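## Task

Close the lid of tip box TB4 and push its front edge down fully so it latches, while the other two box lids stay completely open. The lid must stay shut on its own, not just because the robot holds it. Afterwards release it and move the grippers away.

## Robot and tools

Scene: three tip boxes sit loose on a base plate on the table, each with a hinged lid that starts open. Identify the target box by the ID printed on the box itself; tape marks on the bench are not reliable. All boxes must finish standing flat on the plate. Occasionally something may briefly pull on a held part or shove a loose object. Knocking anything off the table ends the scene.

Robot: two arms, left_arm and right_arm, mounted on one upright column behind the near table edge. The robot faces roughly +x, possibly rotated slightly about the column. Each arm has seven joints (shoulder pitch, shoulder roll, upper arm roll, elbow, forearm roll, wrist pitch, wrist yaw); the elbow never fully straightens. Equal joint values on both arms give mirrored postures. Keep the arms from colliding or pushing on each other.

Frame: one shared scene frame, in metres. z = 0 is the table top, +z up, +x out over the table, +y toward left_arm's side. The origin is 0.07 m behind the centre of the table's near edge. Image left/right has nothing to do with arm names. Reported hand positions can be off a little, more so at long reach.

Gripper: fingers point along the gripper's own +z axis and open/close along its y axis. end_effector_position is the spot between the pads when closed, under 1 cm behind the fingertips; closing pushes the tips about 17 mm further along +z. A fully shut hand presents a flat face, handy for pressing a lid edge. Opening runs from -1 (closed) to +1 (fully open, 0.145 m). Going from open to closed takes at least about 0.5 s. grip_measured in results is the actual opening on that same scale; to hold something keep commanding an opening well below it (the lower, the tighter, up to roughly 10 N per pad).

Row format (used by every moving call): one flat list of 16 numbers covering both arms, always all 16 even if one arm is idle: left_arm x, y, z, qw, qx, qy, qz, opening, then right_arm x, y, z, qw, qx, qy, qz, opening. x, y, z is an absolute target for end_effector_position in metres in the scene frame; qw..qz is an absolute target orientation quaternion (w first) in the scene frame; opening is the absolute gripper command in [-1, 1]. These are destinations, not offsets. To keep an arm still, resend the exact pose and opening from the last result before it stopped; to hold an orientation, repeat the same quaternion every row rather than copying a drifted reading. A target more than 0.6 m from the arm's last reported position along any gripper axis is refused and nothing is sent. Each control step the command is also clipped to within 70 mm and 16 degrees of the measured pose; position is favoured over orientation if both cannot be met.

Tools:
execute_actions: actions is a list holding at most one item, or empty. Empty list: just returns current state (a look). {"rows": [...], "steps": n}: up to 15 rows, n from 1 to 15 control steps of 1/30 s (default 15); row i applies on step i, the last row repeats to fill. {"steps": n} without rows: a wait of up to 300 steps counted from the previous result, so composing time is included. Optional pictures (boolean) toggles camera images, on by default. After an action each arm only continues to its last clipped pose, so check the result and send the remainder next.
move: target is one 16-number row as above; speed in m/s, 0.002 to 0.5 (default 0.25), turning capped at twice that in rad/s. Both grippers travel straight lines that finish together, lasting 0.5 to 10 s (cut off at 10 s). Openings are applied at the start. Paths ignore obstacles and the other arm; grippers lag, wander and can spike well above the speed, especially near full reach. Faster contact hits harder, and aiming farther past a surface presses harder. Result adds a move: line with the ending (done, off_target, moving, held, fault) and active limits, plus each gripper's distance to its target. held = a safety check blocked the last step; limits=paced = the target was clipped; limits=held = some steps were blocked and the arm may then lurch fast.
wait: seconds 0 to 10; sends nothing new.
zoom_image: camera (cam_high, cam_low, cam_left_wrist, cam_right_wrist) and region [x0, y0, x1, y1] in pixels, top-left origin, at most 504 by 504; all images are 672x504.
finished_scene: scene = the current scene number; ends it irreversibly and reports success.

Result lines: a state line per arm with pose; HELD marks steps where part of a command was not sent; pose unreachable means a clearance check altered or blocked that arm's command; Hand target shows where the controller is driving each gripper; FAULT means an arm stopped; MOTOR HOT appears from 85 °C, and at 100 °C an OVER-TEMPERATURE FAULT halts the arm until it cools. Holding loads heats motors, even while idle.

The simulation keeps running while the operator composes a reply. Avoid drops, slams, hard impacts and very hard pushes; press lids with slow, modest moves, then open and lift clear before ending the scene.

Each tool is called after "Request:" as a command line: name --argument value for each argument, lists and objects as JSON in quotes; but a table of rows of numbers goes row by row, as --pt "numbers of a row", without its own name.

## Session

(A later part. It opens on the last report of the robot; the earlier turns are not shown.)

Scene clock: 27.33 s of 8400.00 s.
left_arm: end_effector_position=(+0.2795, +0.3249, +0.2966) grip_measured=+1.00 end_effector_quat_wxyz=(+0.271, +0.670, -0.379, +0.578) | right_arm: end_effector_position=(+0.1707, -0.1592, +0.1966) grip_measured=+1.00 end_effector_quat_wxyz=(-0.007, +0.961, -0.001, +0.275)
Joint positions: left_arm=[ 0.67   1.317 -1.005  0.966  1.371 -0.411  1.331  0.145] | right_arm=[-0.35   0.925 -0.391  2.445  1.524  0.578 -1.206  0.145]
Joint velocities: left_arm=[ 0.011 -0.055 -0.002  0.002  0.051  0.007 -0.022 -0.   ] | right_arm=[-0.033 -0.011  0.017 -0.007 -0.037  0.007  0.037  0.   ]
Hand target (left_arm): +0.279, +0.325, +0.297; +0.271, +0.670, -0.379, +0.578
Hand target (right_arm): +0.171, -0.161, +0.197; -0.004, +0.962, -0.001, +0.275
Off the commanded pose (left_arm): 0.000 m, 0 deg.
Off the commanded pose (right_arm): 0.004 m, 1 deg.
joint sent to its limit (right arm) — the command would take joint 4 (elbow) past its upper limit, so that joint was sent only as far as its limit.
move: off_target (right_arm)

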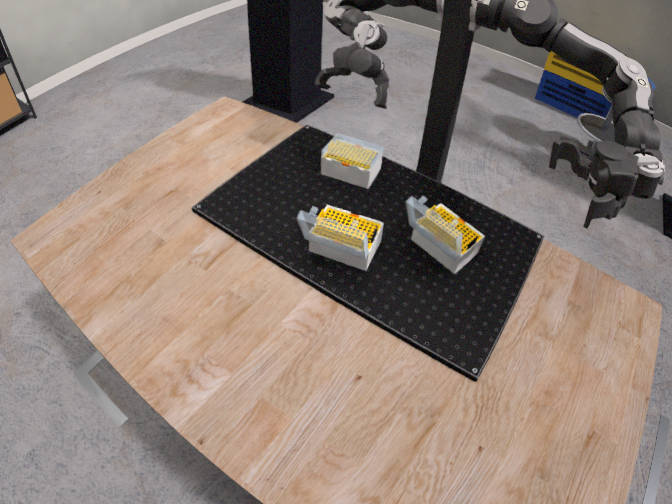

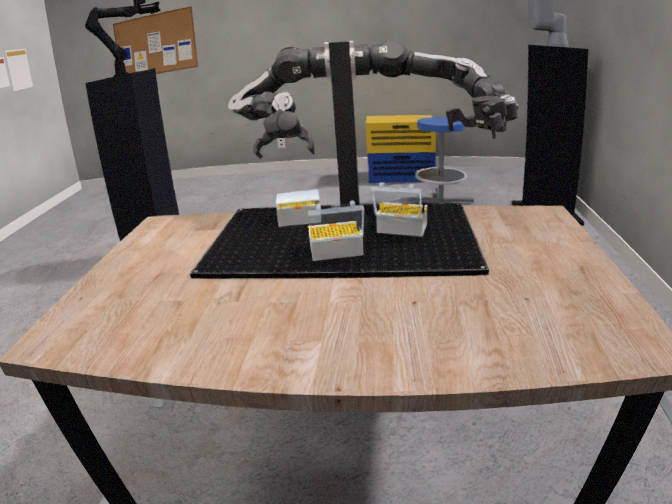

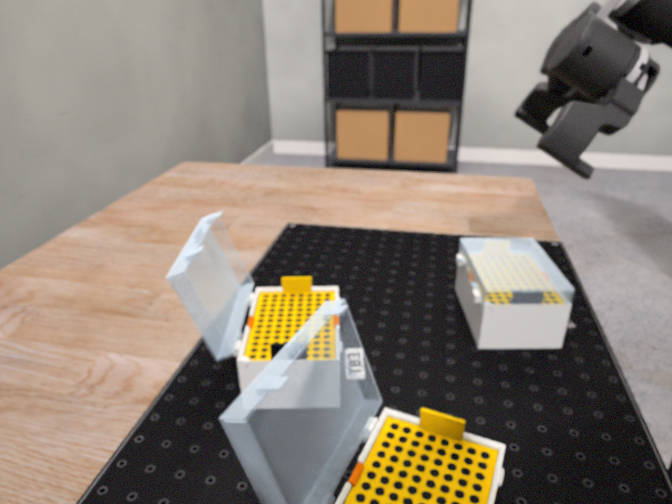

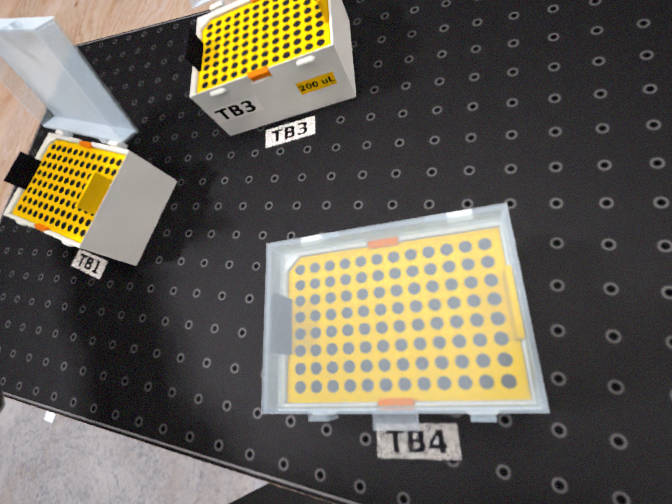

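Request:
move --target '[0.2795,0.3249,0.2966,0.271,0.67,-0.379,0.578,1, 0.165,-0.128,0.122,0,0.98,0,0.2,-1]' --speed 0.12

Request:
move --target '[0.2795,0.3249,0.2966,0.271,0.67,-0.379,0.578,1, 0.162,-0.128,0.082,0,0.98,0,0.2,-1]' --speed 0.025

Request:
move --target '[0.2795,0.3249,0.2966,0.271,0.67,-0.379,0.578,1, 0.165,-0.14,0.17,0,0.97,0,0.245,-1]' --speed 0.12

Request:
zoom_image --camera "cam_left_wrist" --region '[440, 190, 640, 360]'

Scene clock: 29.37 s of 8400.00 s.
left_arm: end_effector_position=(+0.2795, +0.3249, +0.2966) grip_measured=+1.00 end_effector_quat_wxyz=(+0.271, +0.670, -0.379, +0.578) | right_arm: end_effector_position=(+0.1655, -0.1279, +0.1218) grip_measured=-1.00 end_effector_quat_wxyz=(+0.002, +0.980, -0.001, +0.199)
Joint positions: left_arm=[ 0.67   1.317 -1.005  0.966  1.371 -0.411  1.331  0.145] | right_arm=[-0.186  0.678 -0.666  2.128  1.418  0.612 -1.212  0.   ]
Joint velocities: left_arm=[ 0.011  0.011 -0.012  0.007 -0.037  0.022  0.051  0.   ] | right_arm=[ 0.033  0.055 -0.012 -0.027 -0.007 -0.066 -0.022  0.   ]
Hand target (left_arm): +0.279, +0.325, +0.297; +0.271, +0.670, -0.379, +0.578
Hand target (right_arm): +0.166, -0.127, +0.122; +0.000, +0.980, +0.001, +0.200
Off the commanded pose (left_arm): 0.000 m, 0 deg.
Off the commanded pose (right_arm): 0.001 m, 0 deg.
move: done

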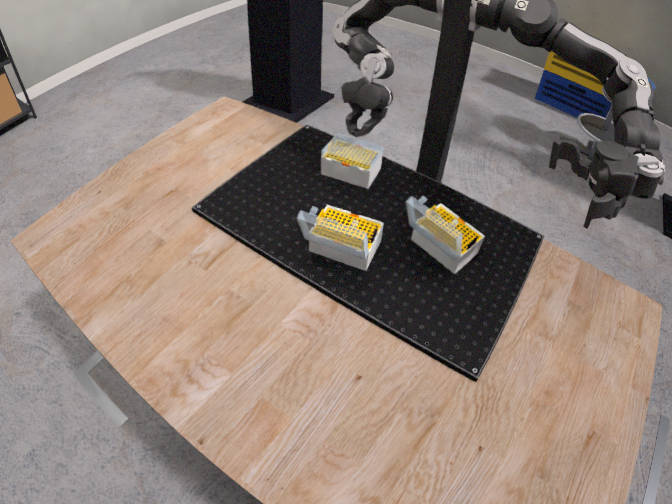

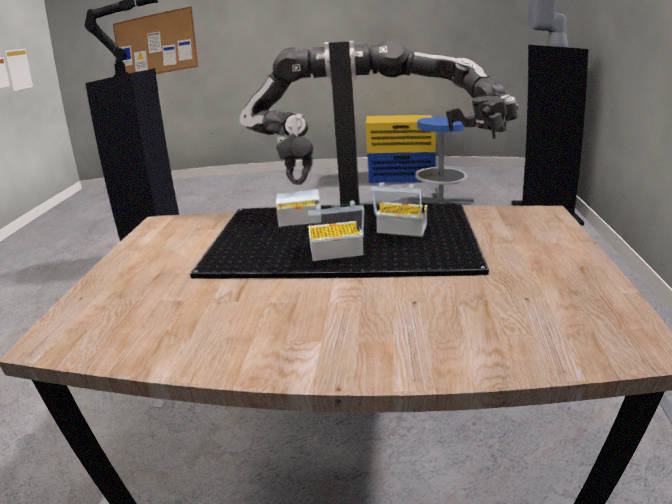

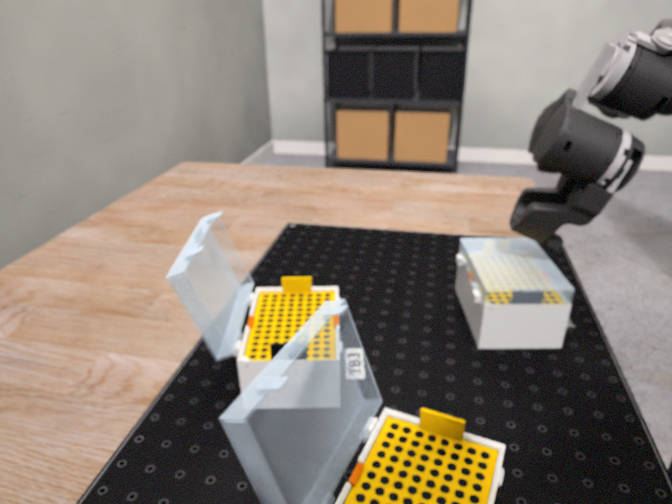

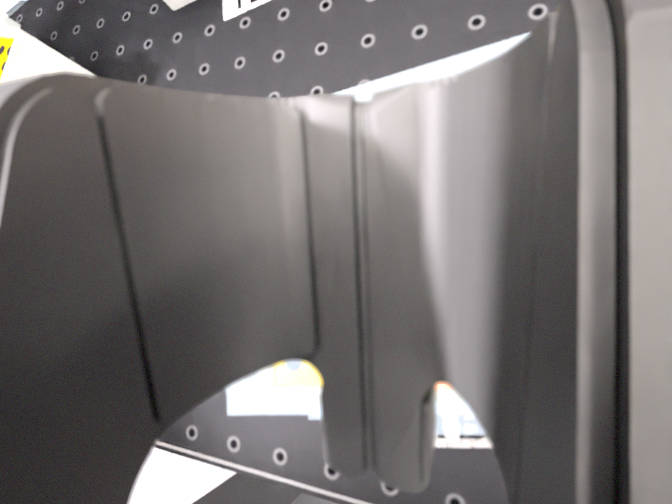

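Scene clock: 31.20 s of 8400.00 s.
left_arm: end_effector_position=(+0.2795, +0.3249, +0.2966) grip_measured=+1.00 end_effector_quat_wxyz=(+0.271, +0.670, -0.379, +0.578) | right_arm: end_effector_position=(+0.1735, -0.1248, +0.0989) grip_measured=-1.00 end_effector_quat_wxyz=(-0.003, +0.973, +0.001, +0.230)
Joint positions: left_arm=[ 0.67   1.317 -1.005  0.966  1.371 -0.411  1.331  0.145] | right_arm=[-0.191  0.65  -0.71   2.006  1.243  0.533 -1.05   0.   ]
Joint velocities: left_arm=[-0.055  0.033  0.012 -0.012  0.007  0.037  0.022  0.   ] | right_arm=[-0.011 -0.077 -0.002 -0.022 -0.022 -0.022 -0.037  0.   ]
Hand target (left_arm): +0.279, +0.325, +0.297; +0.271, +0.670, -0.379, +0.578
Hand target (right_arm): +0.162, -0.128, +0.083; +0.000, +0.980, +0.001, +0.200
Off the commanded pose (left_arm): 0.000 m, 0 deg.
Off the commanded pose (right_arm): 0.021 m, 4 deg.
move: off_target (right_arm)

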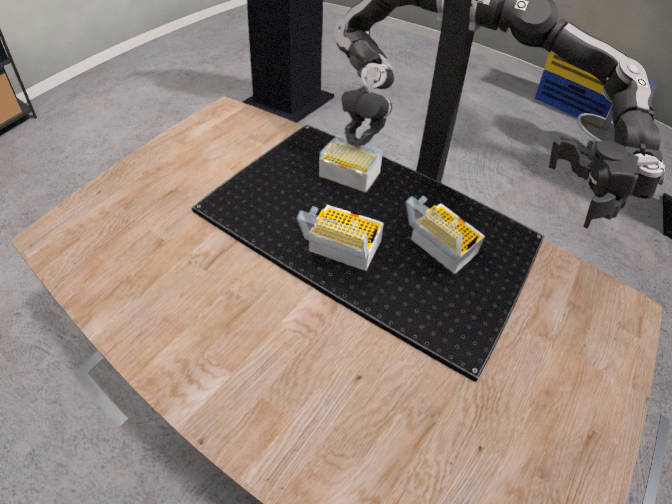

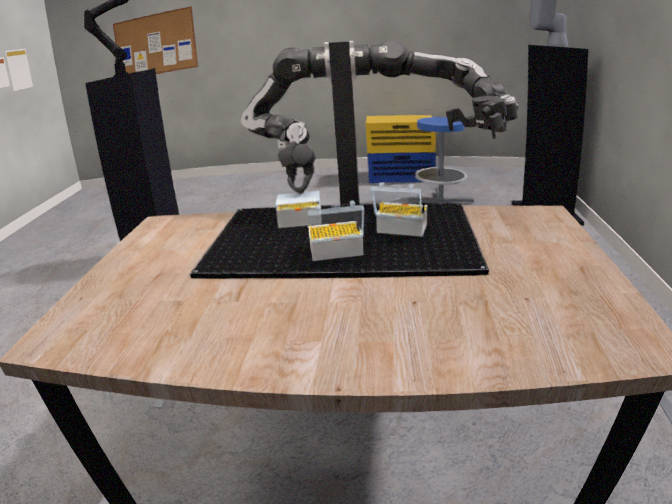

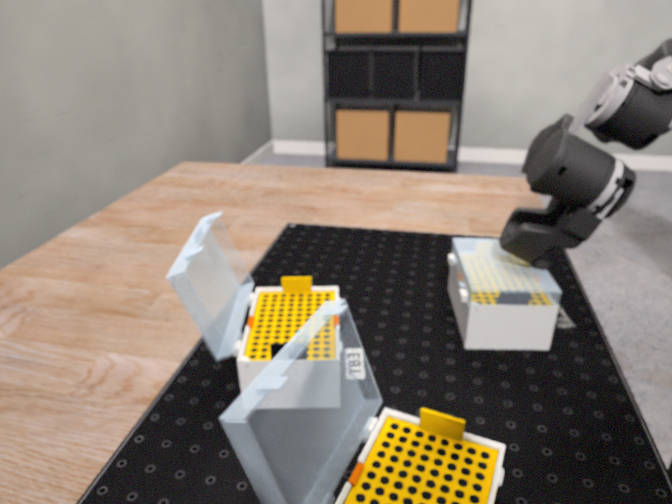

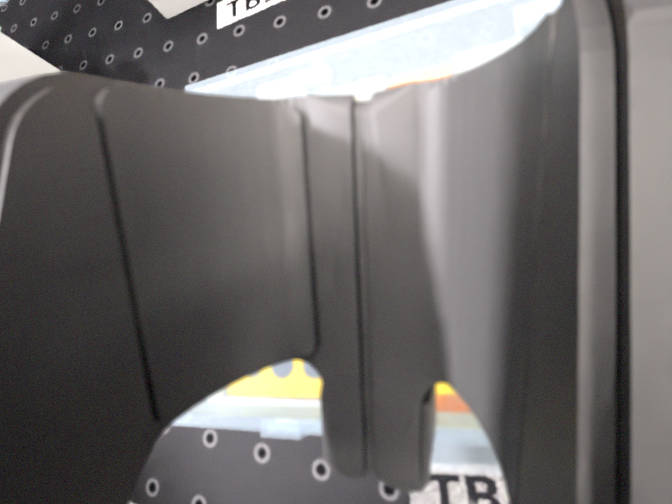

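Scene clock: 32.10 s of 8400.00 s.
left_arm: end_effector_position=(+0.2795, +0.3249, +0.2966) grip_measured=+1.00 end_effector_quat_wxyz=(+0.271, +0.670, -0.379, +0.578) | right_arm: end_effector_position=(+0.1647, -0.1395, +0.1704) grip_measured=-1.00 end_effector_quat_wxyz=(-0.003, +0.969, -0.003, +0.246)
Joint positions: left_arm=[ 0.67   1.317 -1.005  0.966  1.371 -0.411  1.331  0.145] | right_arm=[-0.28   0.769 -0.54   2.353  1.455  0.62  -1.276  0.   ]
Joint velocities: left_arm=[-0.055 -0.033 -0.012  0.002 -0.022  0.007 -0.007  0.   ] | right_arm=[-0.033 -0.055 -0.017 -0.012  0.051  0.007  0.022 -0.   ]
Hand target (left_arm): +0.279, +0.325, +0.297; +0.271, +0.670, -0.379, +0.578
Hand target (right_arm): +0.164, -0.141, +0.170; +0.000, +0.970, -0.002, +0.245
Off the commanded pose (left_arm): 0.000 m, 0 deg.
Off the commanded pose (right_arm): 0.001 m, 1 deg.
move: done

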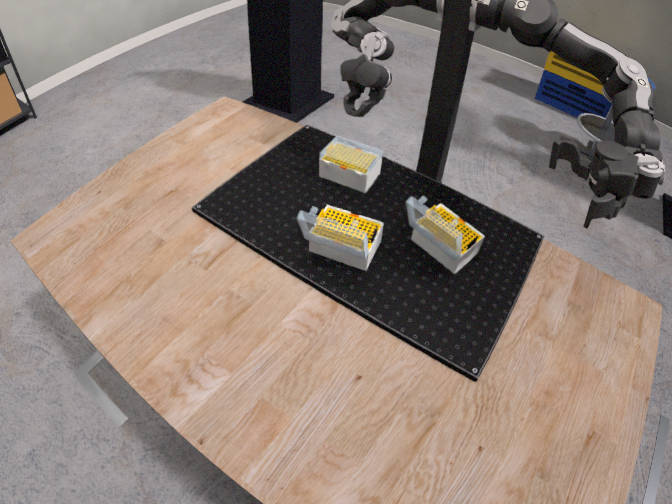

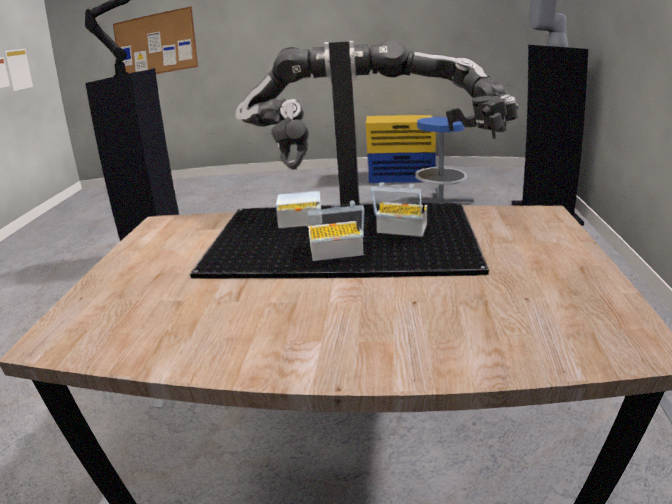

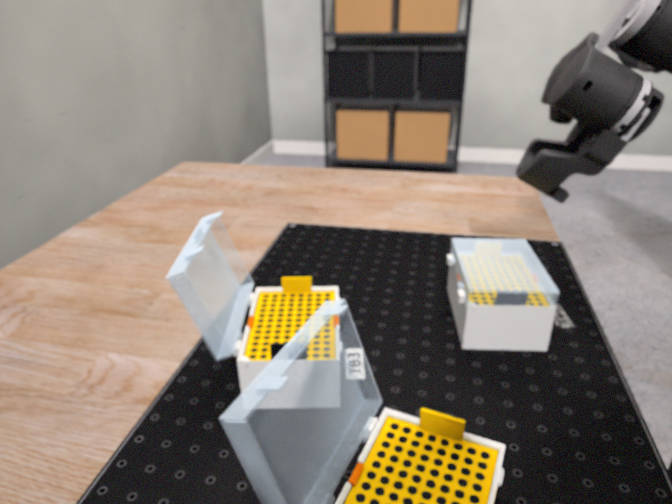

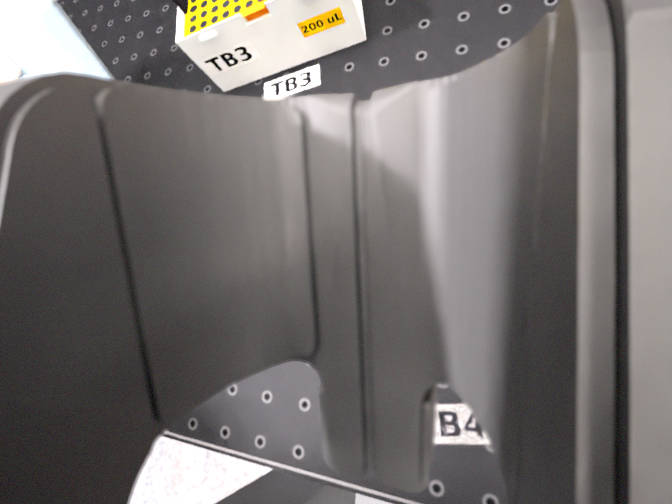

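Region (440, 190, 640, 360) of cam_left_wrist's 672x504 image, scaled by 2.520, with more detail than that image has; it fills the top 428 rows of this view, and the rest is white.

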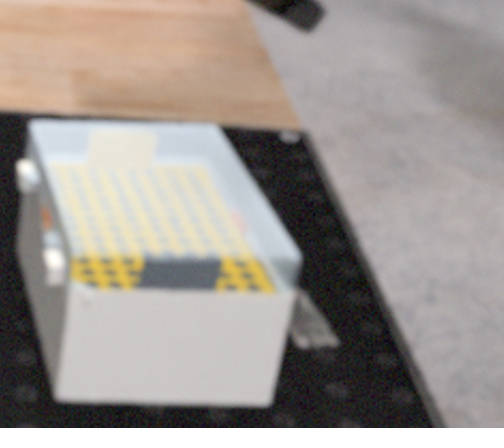

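Request:
move --target '[0.2795,0.3249,0.2966,0.271,0.67,-0.379,0.578,1, 0.12,-0.25,0.15,0.08,0.89,0.15,0.44,1]'

Scene clock: 34.17 s of 8400.00 s.
left_arm: end_effector_position=(+0.2795, +0.3249, +0.2966) grip_measured=+1.00 end_effector_quat_wxyz=(+0.271, +0.670, -0.379, +0.578) | right_arm: end_effector_position=(+0.1184, -0.2480, +0.1490) grip_measured=+1.00 end_effector_quat_wxyz=(+0.073, +0.884, +0.153, +0.435)
Joint positions: left_arm=[ 0.67   1.317 -1.005  0.966  1.371 -0.411  1.331  0.145] | right_arm=[-1.009  1.359 -0.485  2.075  0.646 -0.347 -0.865  0.145]
Joint velocities: left_arm=[ 0.011 -0.011 -0.017 -0.002 -0.051 -0.051 -0.066  0.   ] | right_arm=[-0.011 -0.077 -0.012  0.012  0.095  0.037 -0.007  0.   ]
Hand target (left_arm): +0.279, +0.325, +0.297; +0.271, +0.670, -0.379, +0.578
Hand target (right_arm): +0.119, -0.248, +0.150; +0.074, +0.883, +0.151, +0.438
Off the commanded pose (left_arm): 0.000 m, 0 deg.
Off the commanded pose (right_arm): 0.003 m, 1 deg.
move: done

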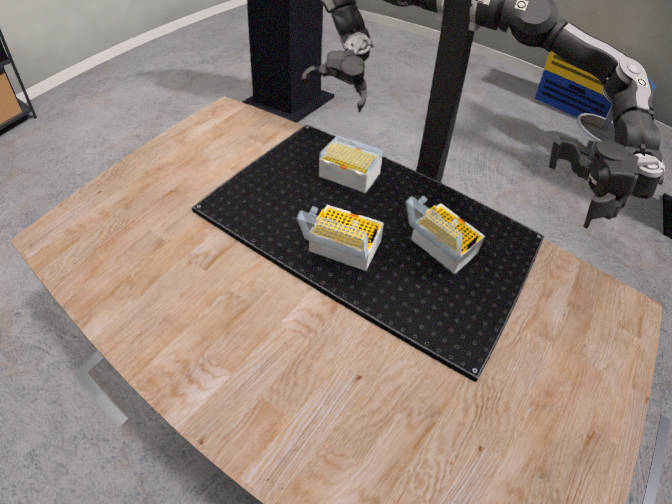

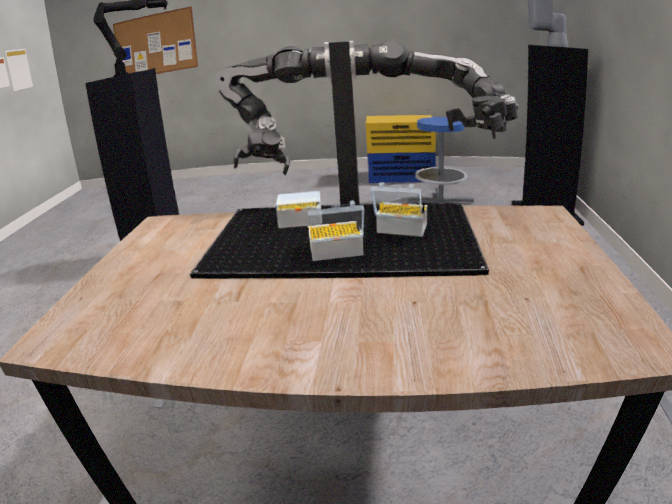

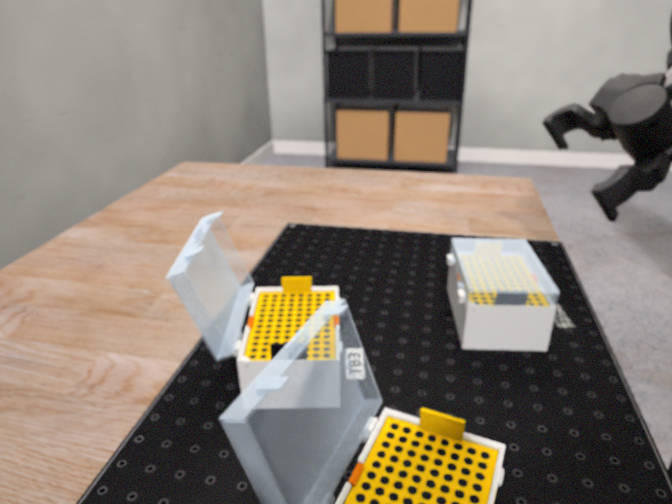

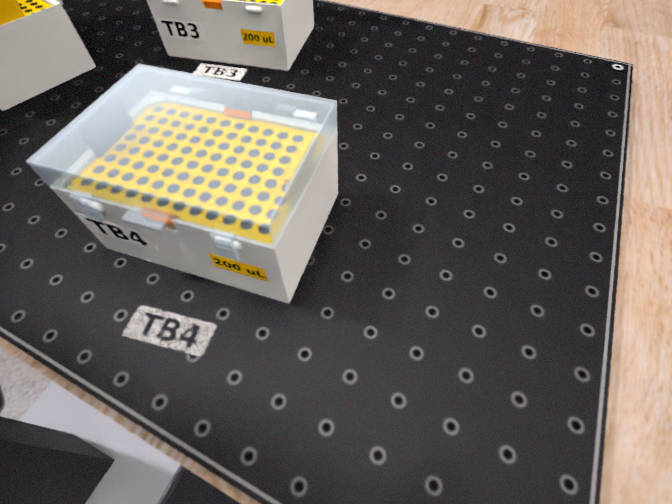

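Request:
finished_scene --scene 2

The scene is finished: the task was done.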